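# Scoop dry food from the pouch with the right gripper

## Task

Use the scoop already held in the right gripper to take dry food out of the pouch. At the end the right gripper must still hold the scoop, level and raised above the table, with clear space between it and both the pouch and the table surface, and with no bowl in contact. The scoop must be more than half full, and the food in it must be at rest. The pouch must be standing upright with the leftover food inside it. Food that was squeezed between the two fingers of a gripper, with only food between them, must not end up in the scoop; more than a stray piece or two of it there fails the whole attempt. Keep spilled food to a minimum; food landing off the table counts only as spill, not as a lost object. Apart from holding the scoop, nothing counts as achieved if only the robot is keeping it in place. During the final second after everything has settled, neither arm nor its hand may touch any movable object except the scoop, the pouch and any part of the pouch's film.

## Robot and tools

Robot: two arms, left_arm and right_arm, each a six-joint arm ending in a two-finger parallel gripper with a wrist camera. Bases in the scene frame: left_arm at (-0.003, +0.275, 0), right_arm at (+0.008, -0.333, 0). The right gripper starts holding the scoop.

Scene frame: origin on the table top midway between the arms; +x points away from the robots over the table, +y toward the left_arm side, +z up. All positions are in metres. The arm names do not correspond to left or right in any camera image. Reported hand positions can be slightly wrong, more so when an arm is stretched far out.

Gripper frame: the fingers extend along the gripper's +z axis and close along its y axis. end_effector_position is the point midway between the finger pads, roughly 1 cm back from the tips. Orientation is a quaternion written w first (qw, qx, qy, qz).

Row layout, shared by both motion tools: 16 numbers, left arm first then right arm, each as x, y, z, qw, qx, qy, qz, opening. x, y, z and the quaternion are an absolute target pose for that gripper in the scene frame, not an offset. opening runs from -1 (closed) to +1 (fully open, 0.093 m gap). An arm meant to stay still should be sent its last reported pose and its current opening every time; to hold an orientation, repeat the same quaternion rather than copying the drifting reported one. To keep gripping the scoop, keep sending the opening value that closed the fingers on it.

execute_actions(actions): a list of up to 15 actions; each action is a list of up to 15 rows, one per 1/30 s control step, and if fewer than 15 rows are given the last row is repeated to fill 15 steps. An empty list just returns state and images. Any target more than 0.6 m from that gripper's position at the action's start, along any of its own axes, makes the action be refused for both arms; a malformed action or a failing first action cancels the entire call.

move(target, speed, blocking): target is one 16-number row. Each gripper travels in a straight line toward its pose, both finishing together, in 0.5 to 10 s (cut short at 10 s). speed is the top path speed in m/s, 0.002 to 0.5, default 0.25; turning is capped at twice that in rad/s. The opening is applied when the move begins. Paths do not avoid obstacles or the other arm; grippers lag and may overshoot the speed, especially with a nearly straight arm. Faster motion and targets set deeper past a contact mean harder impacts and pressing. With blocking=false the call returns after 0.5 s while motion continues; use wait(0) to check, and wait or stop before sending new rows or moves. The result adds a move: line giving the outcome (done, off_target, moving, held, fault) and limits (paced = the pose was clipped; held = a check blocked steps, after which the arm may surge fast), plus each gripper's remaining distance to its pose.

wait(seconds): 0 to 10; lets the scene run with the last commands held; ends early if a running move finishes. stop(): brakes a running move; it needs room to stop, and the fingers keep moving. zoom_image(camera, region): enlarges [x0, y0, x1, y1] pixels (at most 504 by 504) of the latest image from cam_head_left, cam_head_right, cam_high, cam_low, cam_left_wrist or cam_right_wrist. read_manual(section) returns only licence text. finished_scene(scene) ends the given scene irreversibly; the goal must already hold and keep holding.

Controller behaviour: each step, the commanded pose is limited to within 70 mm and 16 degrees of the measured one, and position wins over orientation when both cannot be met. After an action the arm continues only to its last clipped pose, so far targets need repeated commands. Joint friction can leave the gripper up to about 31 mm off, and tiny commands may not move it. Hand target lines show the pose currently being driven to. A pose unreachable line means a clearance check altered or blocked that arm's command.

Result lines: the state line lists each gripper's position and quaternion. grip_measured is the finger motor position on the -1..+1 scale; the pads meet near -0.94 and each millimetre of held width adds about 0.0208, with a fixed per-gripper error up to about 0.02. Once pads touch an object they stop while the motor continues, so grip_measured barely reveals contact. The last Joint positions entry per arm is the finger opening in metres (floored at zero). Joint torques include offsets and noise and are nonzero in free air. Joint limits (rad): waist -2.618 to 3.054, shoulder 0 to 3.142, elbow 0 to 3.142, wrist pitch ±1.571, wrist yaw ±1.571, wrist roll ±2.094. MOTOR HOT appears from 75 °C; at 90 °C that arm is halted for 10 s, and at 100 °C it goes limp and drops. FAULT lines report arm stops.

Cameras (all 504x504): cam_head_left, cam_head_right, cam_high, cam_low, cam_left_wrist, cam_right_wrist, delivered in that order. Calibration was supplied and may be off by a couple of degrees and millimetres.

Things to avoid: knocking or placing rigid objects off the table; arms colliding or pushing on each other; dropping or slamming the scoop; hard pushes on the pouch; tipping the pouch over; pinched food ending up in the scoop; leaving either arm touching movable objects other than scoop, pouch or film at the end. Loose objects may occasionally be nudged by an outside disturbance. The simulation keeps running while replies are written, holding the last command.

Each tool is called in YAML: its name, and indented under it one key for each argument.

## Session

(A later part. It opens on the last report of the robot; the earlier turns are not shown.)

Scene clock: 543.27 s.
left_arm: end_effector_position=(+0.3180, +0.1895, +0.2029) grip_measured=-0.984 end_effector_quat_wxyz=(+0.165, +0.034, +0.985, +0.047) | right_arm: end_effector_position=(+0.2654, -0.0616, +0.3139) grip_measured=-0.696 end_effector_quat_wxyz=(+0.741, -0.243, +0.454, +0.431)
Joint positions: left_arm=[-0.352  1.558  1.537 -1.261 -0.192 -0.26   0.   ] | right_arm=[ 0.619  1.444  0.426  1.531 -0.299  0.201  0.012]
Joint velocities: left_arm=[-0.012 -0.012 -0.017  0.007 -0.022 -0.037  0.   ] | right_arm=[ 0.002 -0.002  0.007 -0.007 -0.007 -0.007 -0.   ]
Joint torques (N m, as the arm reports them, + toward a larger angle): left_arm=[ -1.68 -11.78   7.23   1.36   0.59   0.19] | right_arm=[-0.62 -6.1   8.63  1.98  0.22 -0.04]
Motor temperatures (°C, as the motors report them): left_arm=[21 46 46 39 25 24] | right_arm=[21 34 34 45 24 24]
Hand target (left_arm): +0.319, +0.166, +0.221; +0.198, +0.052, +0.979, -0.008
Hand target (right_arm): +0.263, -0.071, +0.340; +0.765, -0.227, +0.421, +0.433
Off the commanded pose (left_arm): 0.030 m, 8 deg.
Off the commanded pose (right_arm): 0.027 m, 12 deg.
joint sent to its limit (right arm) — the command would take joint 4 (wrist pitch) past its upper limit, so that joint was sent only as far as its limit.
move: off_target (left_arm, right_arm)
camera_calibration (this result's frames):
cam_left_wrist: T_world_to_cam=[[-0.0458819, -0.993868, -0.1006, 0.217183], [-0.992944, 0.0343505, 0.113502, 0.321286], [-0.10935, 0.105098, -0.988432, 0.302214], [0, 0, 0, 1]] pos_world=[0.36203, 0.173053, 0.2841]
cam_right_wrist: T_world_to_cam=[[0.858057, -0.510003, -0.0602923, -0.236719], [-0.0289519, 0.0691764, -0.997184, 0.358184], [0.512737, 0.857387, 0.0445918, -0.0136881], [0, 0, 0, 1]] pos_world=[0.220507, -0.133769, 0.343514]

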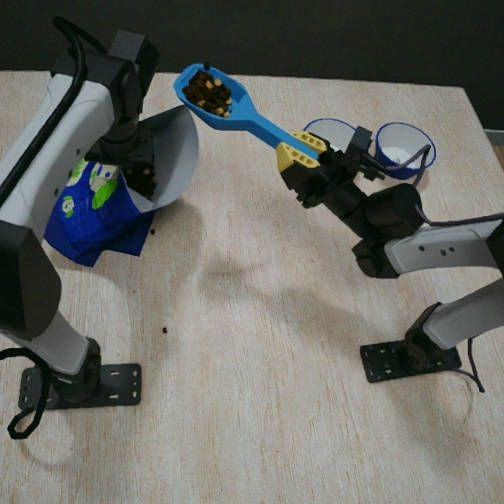

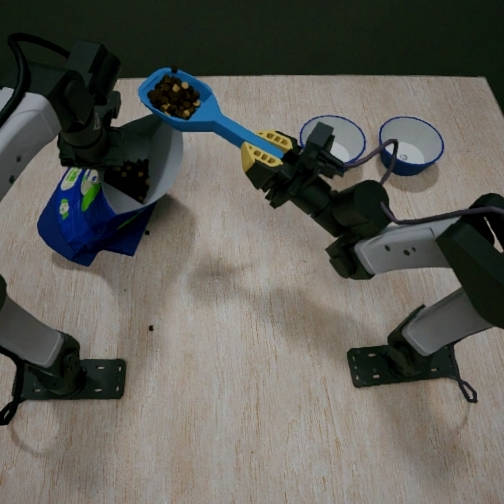

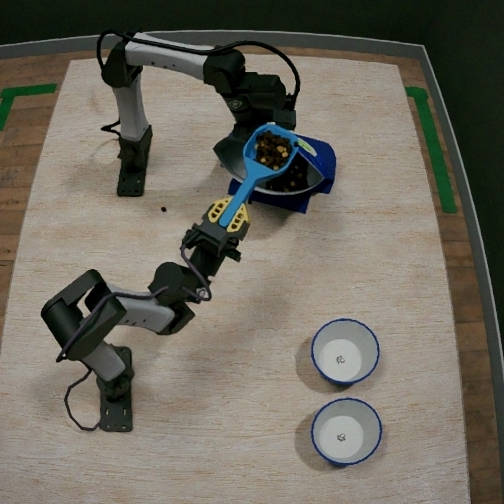

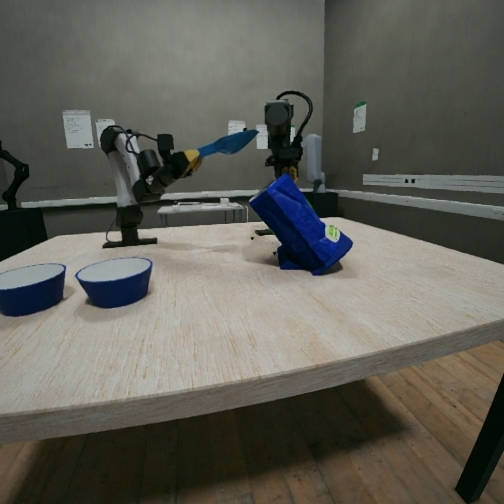

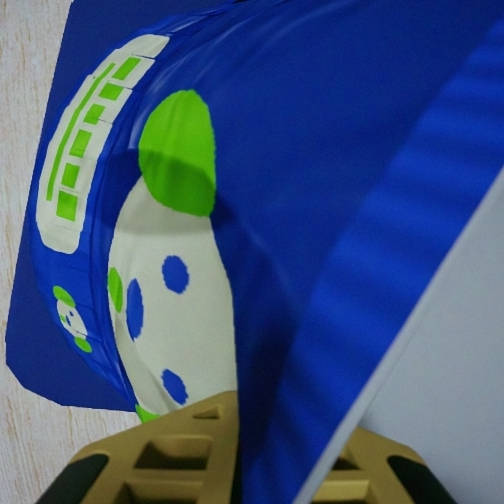

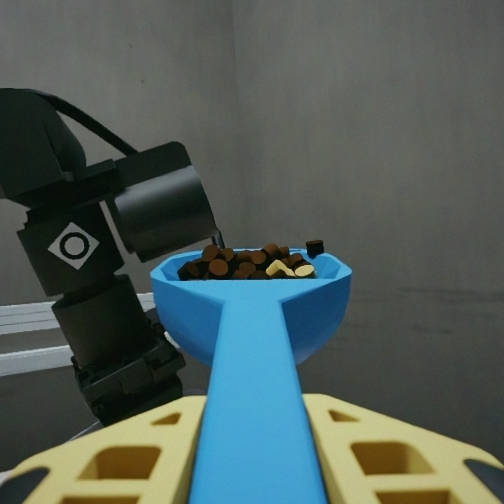

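move:
  target: [0.32,0.165,0.22,0.2,0.05,0.98,-0.01,-1, 0.305,-0.015,0.27,0.497,-0.41,0.709,0.287,-1]
  speed: 0.05

move:
  target: [0.32,0.165,0.22,0.2,0.05,0.98,-0.01,-1, 0.325,0.035,0.225,0.413,-0.44,0.761,0.239,-1]
  speed: 0.03

move:
  target: [0.32,0.165,0.22,0.2,0.05,0.98,-0.01,-1, 0.347,0.075,0.165,0.366,-0.453,0.785,0.211,-1]
  speed: 0.025

move:
  target: [0.32,0.165,0.22,0.2,0.05,0.98,-0.01,-1, 0.36,0.10,0.155,0.366,-0.453,0.785,0.211,-1]
  speed: 0.02

move:
  target: [0.32,0.165,0.22,0.2,0.05,0.98,-0.01,-1, 0.357,0.094,0.15,0.497,-0.41,0.709,0.287,-1]
  speed: 0.02

Scene clock: 561.63 s.
left_arm: end_effector_position=(+0.3180, +0.1895, +0.2029) grip_measured=-0.984 end_effector_quat_wxyz=(+0.165, +0.034, +0.985, +0.047) | right_arm: end_effector_position=(+0.3039, -0.0188, +0.2690) grip_measured=-0.696 end_effector_quat_wxyz=(+0.495, -0.411, +0.707, +0.294)
Joint positions: left_arm=[-0.351  1.558  1.537 -1.261 -0.191 -0.26   0.   ] | right_arm=[ 0.617  1.342  1.03  -0.057 -0.363 -0.127  0.012]
Joint velocities: left_arm=[-0.027 -0.037 -0.007  0.037 -0.095  0.007  0.   ] | right_arm=[-0.007  0.002  0.007 -0.007  0.037 -0.037 -0.001]
Joint torques (N m, as the arm reports them, + toward a larger angle): left_arm=[ -1.72 -11.79   7.23   1.36   0.59   0.19] | right_arm=[ 1.09 -4.34 10.49  1.94  0.05 -0.17]
Motor temperatures (°C, as the motors report them): left_arm=[21 46 46 39 25 24] | right_arm=[21 33 37 45 24 24]
Hand target (left_arm): +0.319, +0.166, +0.221; +0.198, +0.052, +0.979, -0.008
Hand target (right_arm): +0.306, -0.015, +0.270; +0.496, -0.415, +0.706, +0.289
Off the commanded pose (left_arm): 0.030 m, 8 deg.
Off the commanded pose (right_arm): 0.004 m, 1 deg.
move: off_target (left_arm)
camera_calibration (this result's frames):
cam_left_wrist: T_world_to_cam=[[-0.0457442, -0.993945, -0.0999071, 0.217012], [-0.99292, 0.0342653, 0.113731, 0.321245], [-0.109619, 0.104402, -0.988475, 0.302416], [0, 0, 0, 1]] pos_world=[0.362049, 0.173117, 0.284077]
cam_right_wrist: T_world_to_cam=[[0.861207, -0.507496, -0.0277345, -0.260289], [-0.377048, -0.601343, -0.704429, 0.325962], [0.340817, 0.617117, -0.709232, 0.182403], [0, 0, 0, 1]] pos_world=[0.2849, -0.048645, 0.351764]

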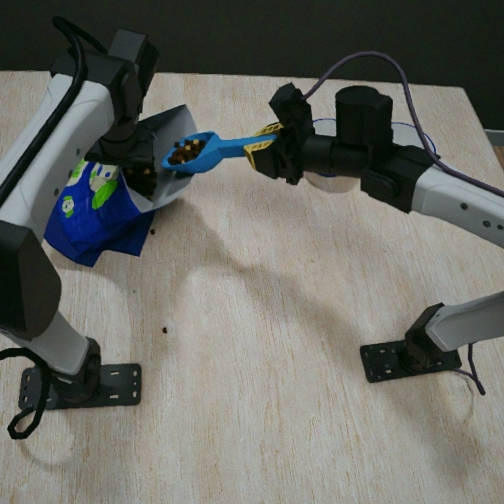

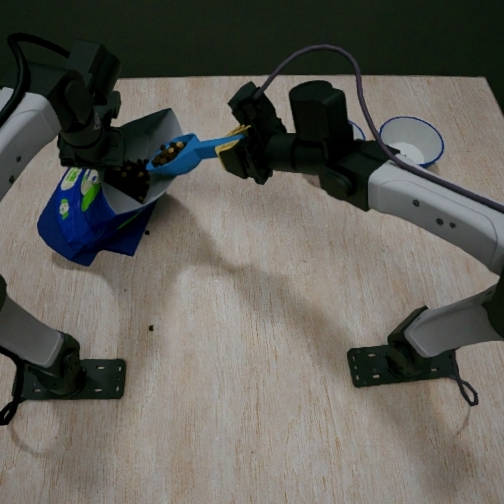

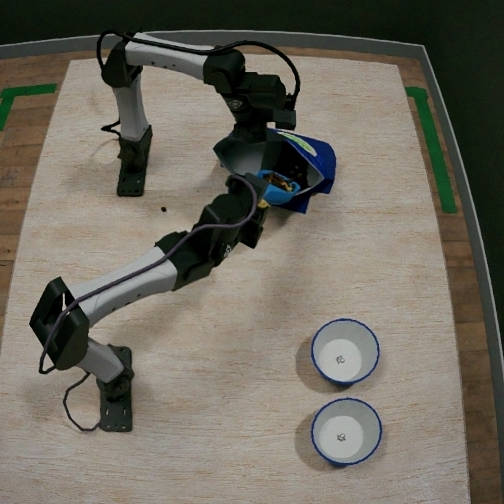

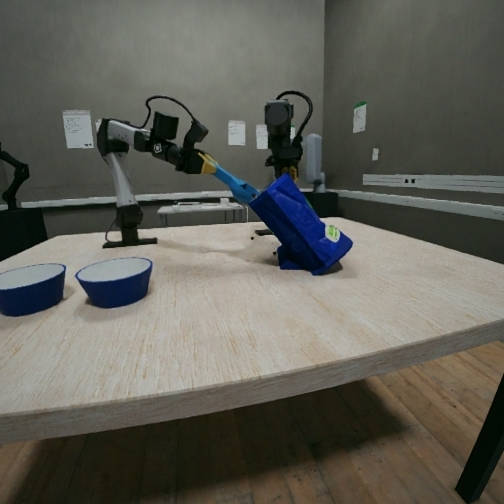

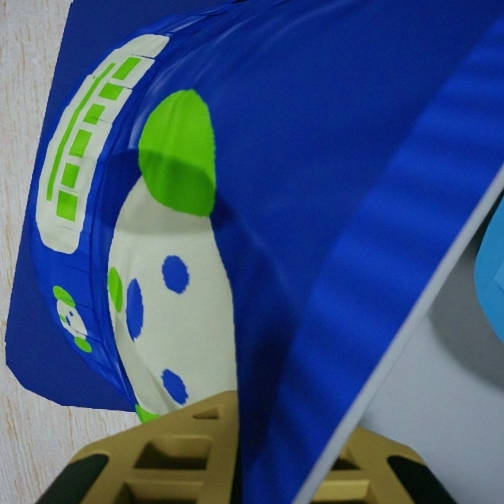

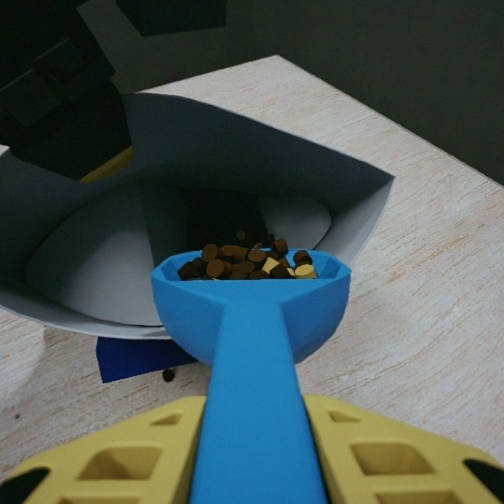

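Scene clock: 565.73 s.
left_arm: end_effector_position=(+0.3181, +0.1895, +0.2029) grip_measured=-0.984 end_effector_quat_wxyz=(+0.165, +0.033, +0.985, +0.046) | right_arm: end_effector_position=(+0.3232, +0.0386, +0.2408) grip_measured=-0.696 end_effector_quat_wxyz=(+0.431, -0.440, +0.743, +0.262)
Joint positions: left_arm=[-0.351  1.558  1.537 -1.261 -0.191 -0.26   0.   ] | right_arm=[ 0.717  1.609  1.304 -0.228 -0.265 -0.142  0.012]
Joint velocities: left_arm=[-0.007 -0.012  0.017 -0.081 -0.139  0.037  0.   ] | right_arm=[ 0.002  0.002  0.002  0.007 -0.037 -0.037  0.   ]
Joint torques (N m, as the arm reports them, + toward a larger angle): left_arm=[ -1.75 -11.8    7.22   1.36   0.58   0.19] | right_arm=[ 0.51 -6.42  9.67  1.48  0.25 -0.18]
Motor temperatures (°C, as the motors report them): left_arm=[21 46 46 39 25 24] | right_arm=[21 32 37 44 24 24]
Hand target (left_arm): +0.319, +0.166, +0.221; +0.199, +0.052, +0.979, -0.008
Hand target (right_arm): +0.325, +0.035, +0.225; +0.412, -0.441, +0.760, +0.241
Off the commanded pose (left_arm): 0.030 m, 8 deg.
Off the commanded pose (right_arm): 0.016 m, 4 deg.
move: off_target (left_arm, right_arm)
camera_calibration (this result's frames):
cam_left_wrist: T_world_to_cam=[[-0.04545, -0.994005, -0.0994448, 0.216873], [-0.992956, 0.0340484, 0.113486, 0.32144], [-0.10942, 0.103902, -0.98855, 0.302484], [0, 0, 0, 1]] pos_world=[0.36213, 0.1732, 0.284109]
cam_right_wrist: T_world_to_cam=[[0.867831, -0.496234, -0.0249141, -0.251822], [-0.418302, -0.702642, -0.575602, 0.334218], [0.268127, 0.509947, -0.81735, 0.174032], [0, 0, 0, 1]] pos_world=[0.31168, 0.0211264, 0.328347]

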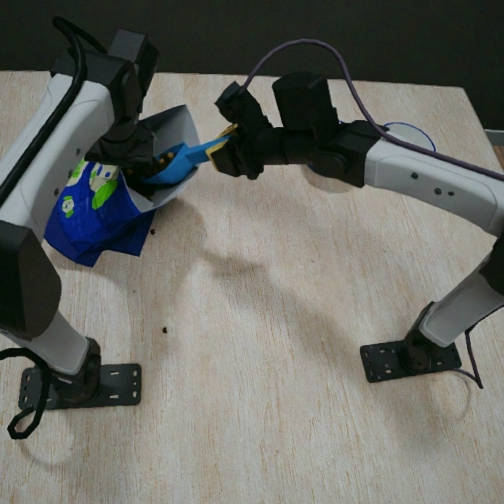

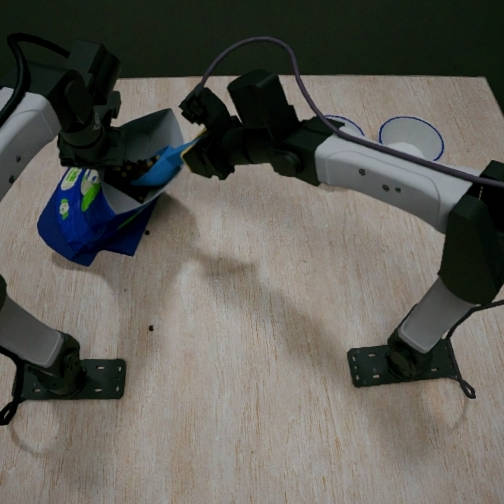

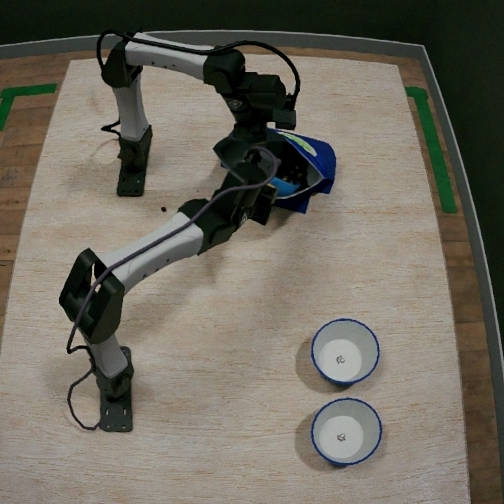

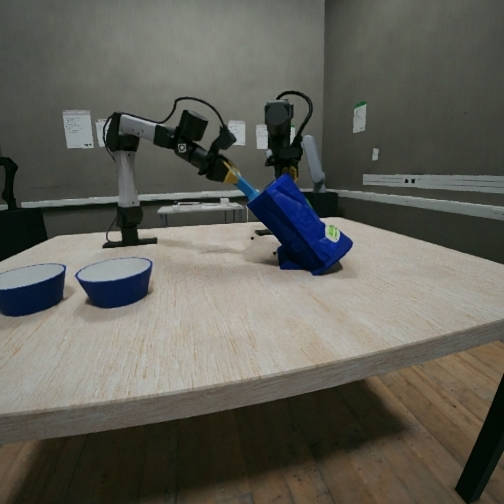

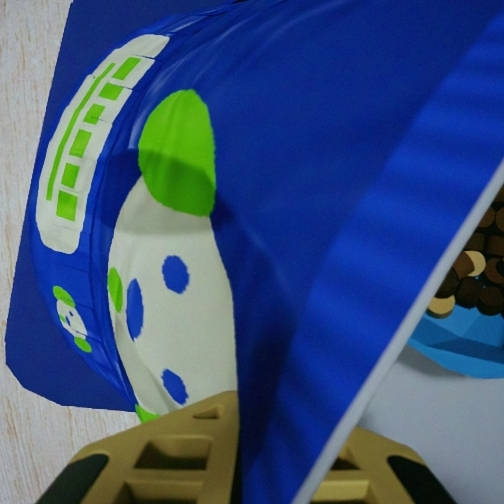

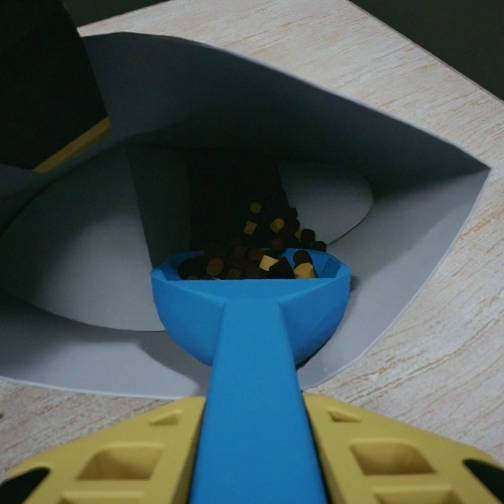

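Scene clock: 569.73 s.
left_arm: end_effector_position=(+0.3181, +0.1895, +0.2029) grip_measured=-0.984 end_effector_quat_wxyz=(+0.165, +0.033, +0.985, +0.046) | right_arm: end_effector_position=(+0.3465, +0.0801, +0.2072) grip_measured=-0.696 end_effector_quat_wxyz=(+0.409, -0.450, +0.754, +0.249)
Joint positions: left_arm=[-0.35   1.558  1.537 -1.261 -0.19  -0.26   0.   ] | right_arm=[ 0.754  1.818  1.46  -0.233 -0.228 -0.142  0.012]
Joint velocities: left_arm=[ 0.007 -0.017  0.012  0.007 -0.007 -0.022  0.   ] | right_arm=[-0.002  0.002 -0.012 -0.007  0.037 -0.066  0.001]
Joint torques (N m, as the arm reports them, + toward a larger angle): left_arm=[ -1.77 -11.81   7.22   1.35   0.58   0.19] | right_arm=[ 1.06 -6.04  8.59  1.32  0.37 -0.17]
Motor temperatures (°C, as the motors report them): left_arm=[21 46 46 39 25 24] | right_arm=[21 32 38 43 24 24]
Hand target (left_arm): +0.319, +0.166, +0.220; +0.198, +0.052, +0.979, -0.008
Hand target (right_arm): +0.346, +0.074, +0.167; +0.366, -0.455, +0.783, +0.213
Off the commanded pose (left_arm): 0.030 m, 8 deg.
Off the commanded pose (right_arm): 0.043 m, 7 deg.
move: off_target (left_arm, right_arm)
camera_calibration (this result's frames):
cam_left_wrist: T_world_to_cam=[[-0.0453122, -0.99408, -0.0987517, 0.216703], [-0.992933, 0.0339634, 0.113716, 0.3214], [-0.109689, 0.103207, -0.988593, 0.302687], [0, 0, 0, 1]] pos_world=[0.362149, 0.173265, 0.284086]
cam_right_wrist: T_world_to_cam=[[0.869807, -0.492948, -0.0209154, -0.254042], [-0.429246, -0.735142, -0.524704, 0.349562], [0.243276, 0.46537, -0.851027, 0.138344], [0, 0, 0, 1]] pos_world=[0.33736, 0.0673671, 0.295838]

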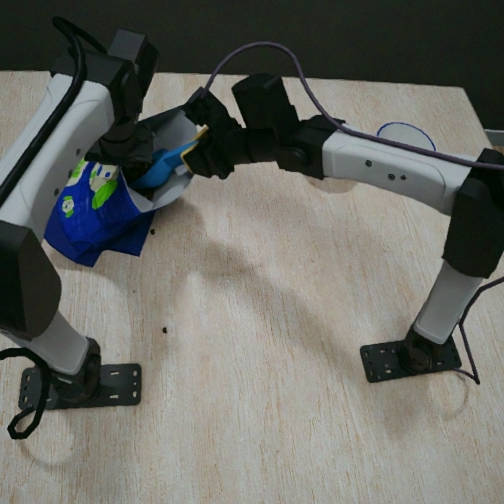

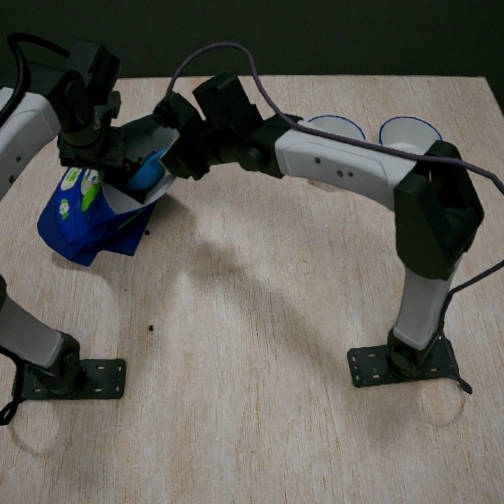

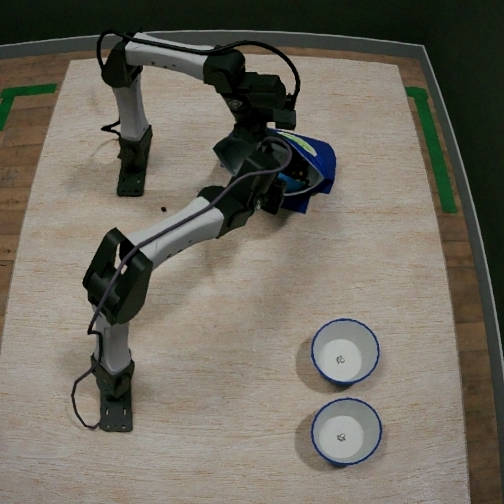

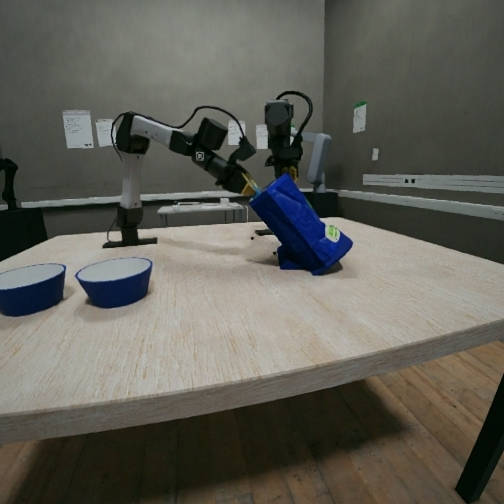

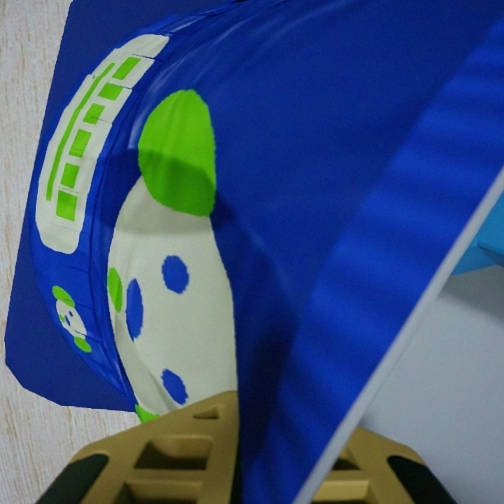

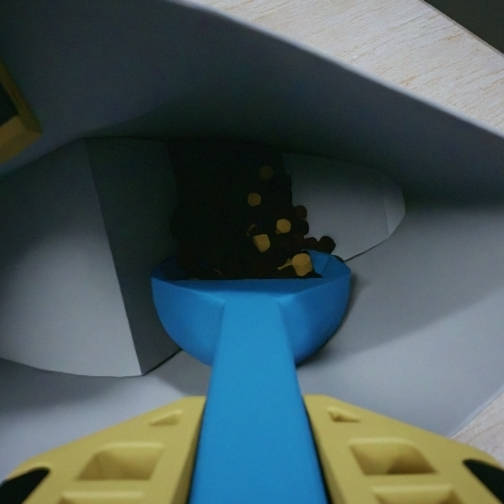

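Scene clock: 573.37 s.
left_arm: end_effector_position=(+0.3184, +0.1906, +0.2031) grip_measured=-0.984 end_effector_quat_wxyz=(+0.166, +0.033, +0.984, +0.049) | right_arm: end_effector_position=(+0.3517, +0.0940, +0.2090) grip_measured=-0.696 end_effector_quat_wxyz=(+0.400, -0.455, +0.756, +0.248)
Joint positions: left_arm=[-0.35   1.558  1.537 -1.261 -0.196 -0.26   0.   ] | right_arm=[ 0.765  1.879  1.56  -0.289 -0.226 -0.142  0.012]
Joint velocities: left_arm=[ 0.002 -0.012  0.002 -0.007 -0.022 -0.037  0.   ] | right_arm=[ 0.002 -0.012 -0.017  0.022 -0.051 -0.081 -0.001]
Joint torques (N m, as the arm reports them, + toward a larger angle): left_arm=[ -1.79 -11.8    7.26   1.34   0.62   0.2 ] | right_arm=[ 1.7  -3.78  8.07  1.83  0.47 -0.09]
Motor temperatures (°C, as the motors report them): left_arm=[21 46 46 39 25 24] | right_arm=[21 33 38 43 24 24]
Hand target (left_arm): +0.319, +0.166, +0.221; +0.198, +0.052, +0.979, -0.008
Hand target (right_arm): +0.357, +0.096, +0.157; +0.366, -0.455, +0.784, +0.212
Off the commanded pose (left_arm): 0.031 m, 8 deg.
Off the commanded pose (right_arm): 0.055 m, 7 deg.
move: off_target (left_arm, right_arm)
camera_calibration (this result's frames):
cam_left_wrist: T_world_to_cam=[[-0.0429979, -0.993617, -0.104294, 0.218118], [-0.993231, 0.0312384, 0.111875, 0.322657], [-0.107903, 0.108398, -0.988234, 0.301167], [0, 0, 0, 1]] pos_world=[0.362349, 0.174001, 0.284274]
cam_right_wrist: T_world_to_cam=[[0.874349, -0.484695, -0.0241961, -0.253369], [-0.427736, -0.746128, -0.510231, 0.360518], [0.229253, 0.456469, -0.859697, 0.13972], [0, 0, 0, 1]] pos_world=[0.343708, 0.082408, 0.297934]

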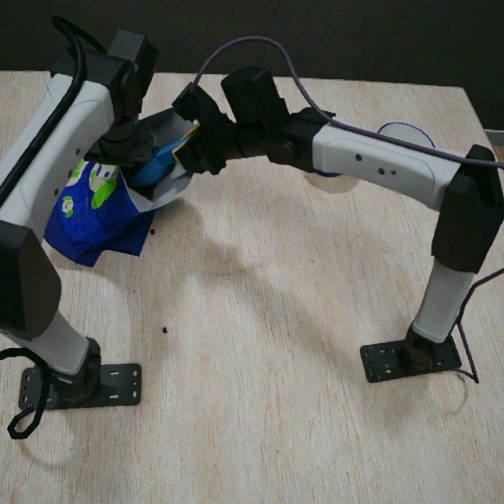

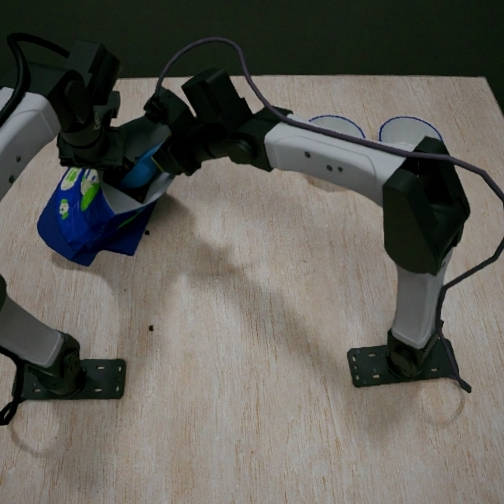

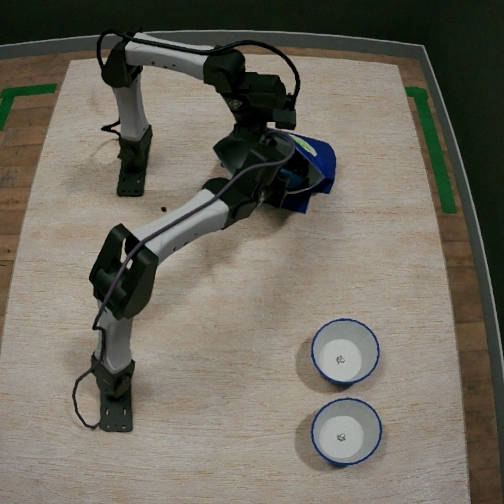

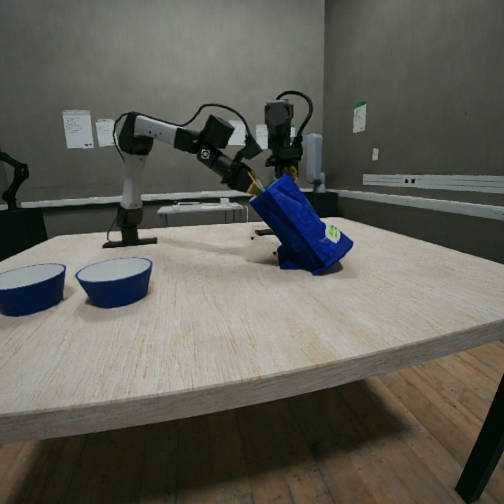

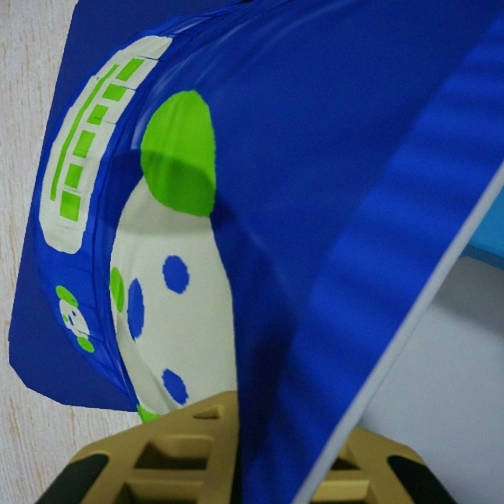

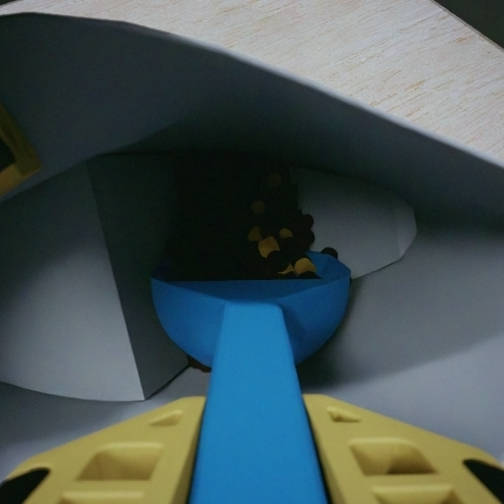

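Scene clock: 579.90 s.
left_arm: end_effector_position=(+0.3197, +0.1917, +0.2036) grip_measured=-0.984 end_effector_quat_wxyz=(+0.169, +0.032, +0.984, +0.052) | right_arm: end_effector_position=(+0.3500, +0.0967, +0.1904) grip_measured=-0.696 end_effector_quat_wxyz=(+0.521, -0.414, +0.679, +0.309)
Joint positions: left_arm=[-0.35   1.558  1.537 -1.257 -0.204 -0.26   0.   ] | right_arm=[ 0.762  1.853  1.154  0.422 -0.253 -0.083  0.012]
Joint velocities: left_arm=[-0.012  0.017  0.012  0.037 -0.007 -0.037  0.   ] | right_arm=[ 0.002  0.012 -0.012 -0.022  0.037  0.022 -0.   ]
Joint torques (N m, as the arm reports them, + toward a larger angle): left_arm=[ -1.79 -11.81   7.22   1.32   0.7    0.2 ] | right_arm=[ 0.34 -5.69  6.75  2.    0.38 -0.1 ]
Motor temperatures (°C, as the motors report them): left_arm=[21 46 45 39 25 24] | right_arm=[21 33 37 44 24 24]
Hand target (left_arm): +0.319, +0.166, +0.221; +0.199, +0.052, +0.979, -0.008
Hand target (right_arm): +0.355, +0.092, +0.151; +0.497, -0.410, +0.709, +0.285
Off the commanded pose (left_arm): 0.031 m, 8 deg.
Off the commanded pose (right_arm): 0.041 m, 5 deg.
move: off_target (left_arm, right_arm)
camera_calibration (this result's frames):
cam_left_wrist: T_world_to_cam=[[-0.0395433, -0.993063, -0.110731, 0.219467], [-0.994006, 0.0277914, 0.105731, 0.32597], [-0.10192, 0.114248, -0.98821, 0.298663], [0, 0, 0, 1]] pos_world=[0.363134, 0.174764, 0.284979]
cam_right_wrist: T_world_to_cam=[[0.875741, -0.482699, -0.00887959, -0.254647], [-0.321476, -0.569322, -0.756654, 0.344915], [0.360181, 0.665488, -0.653755, 0.0176218], [0, 0, 0, 1]] pos_world=[0.32754, 0.0617225, 0.27024]

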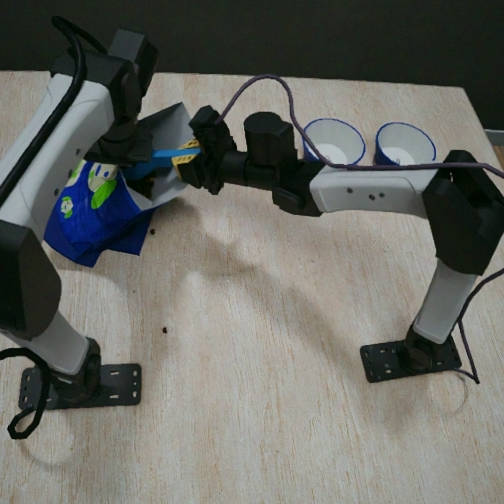

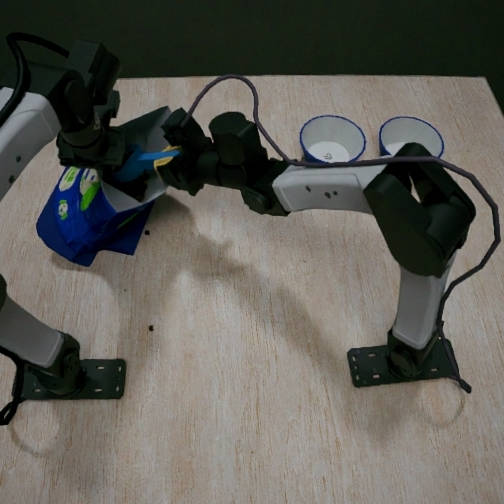

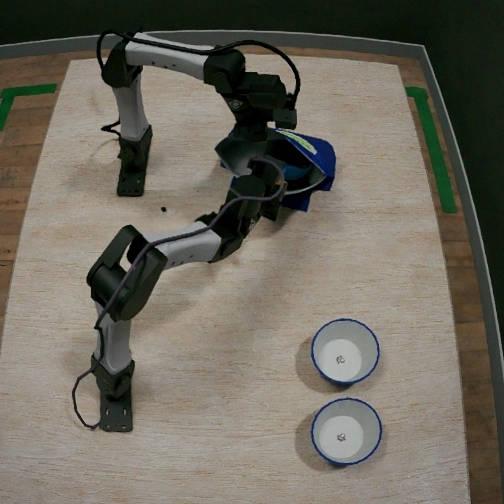

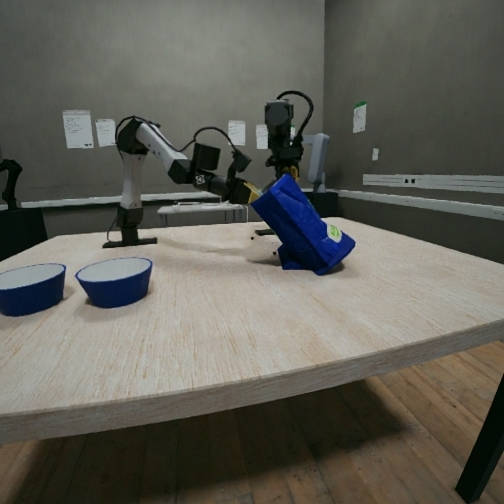

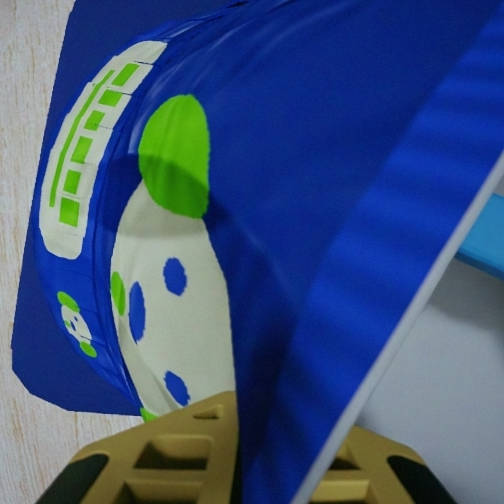

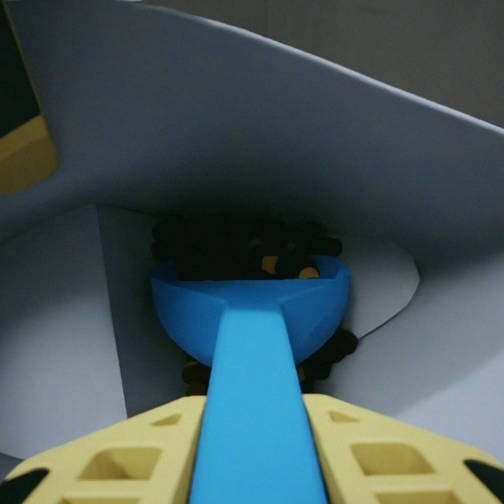

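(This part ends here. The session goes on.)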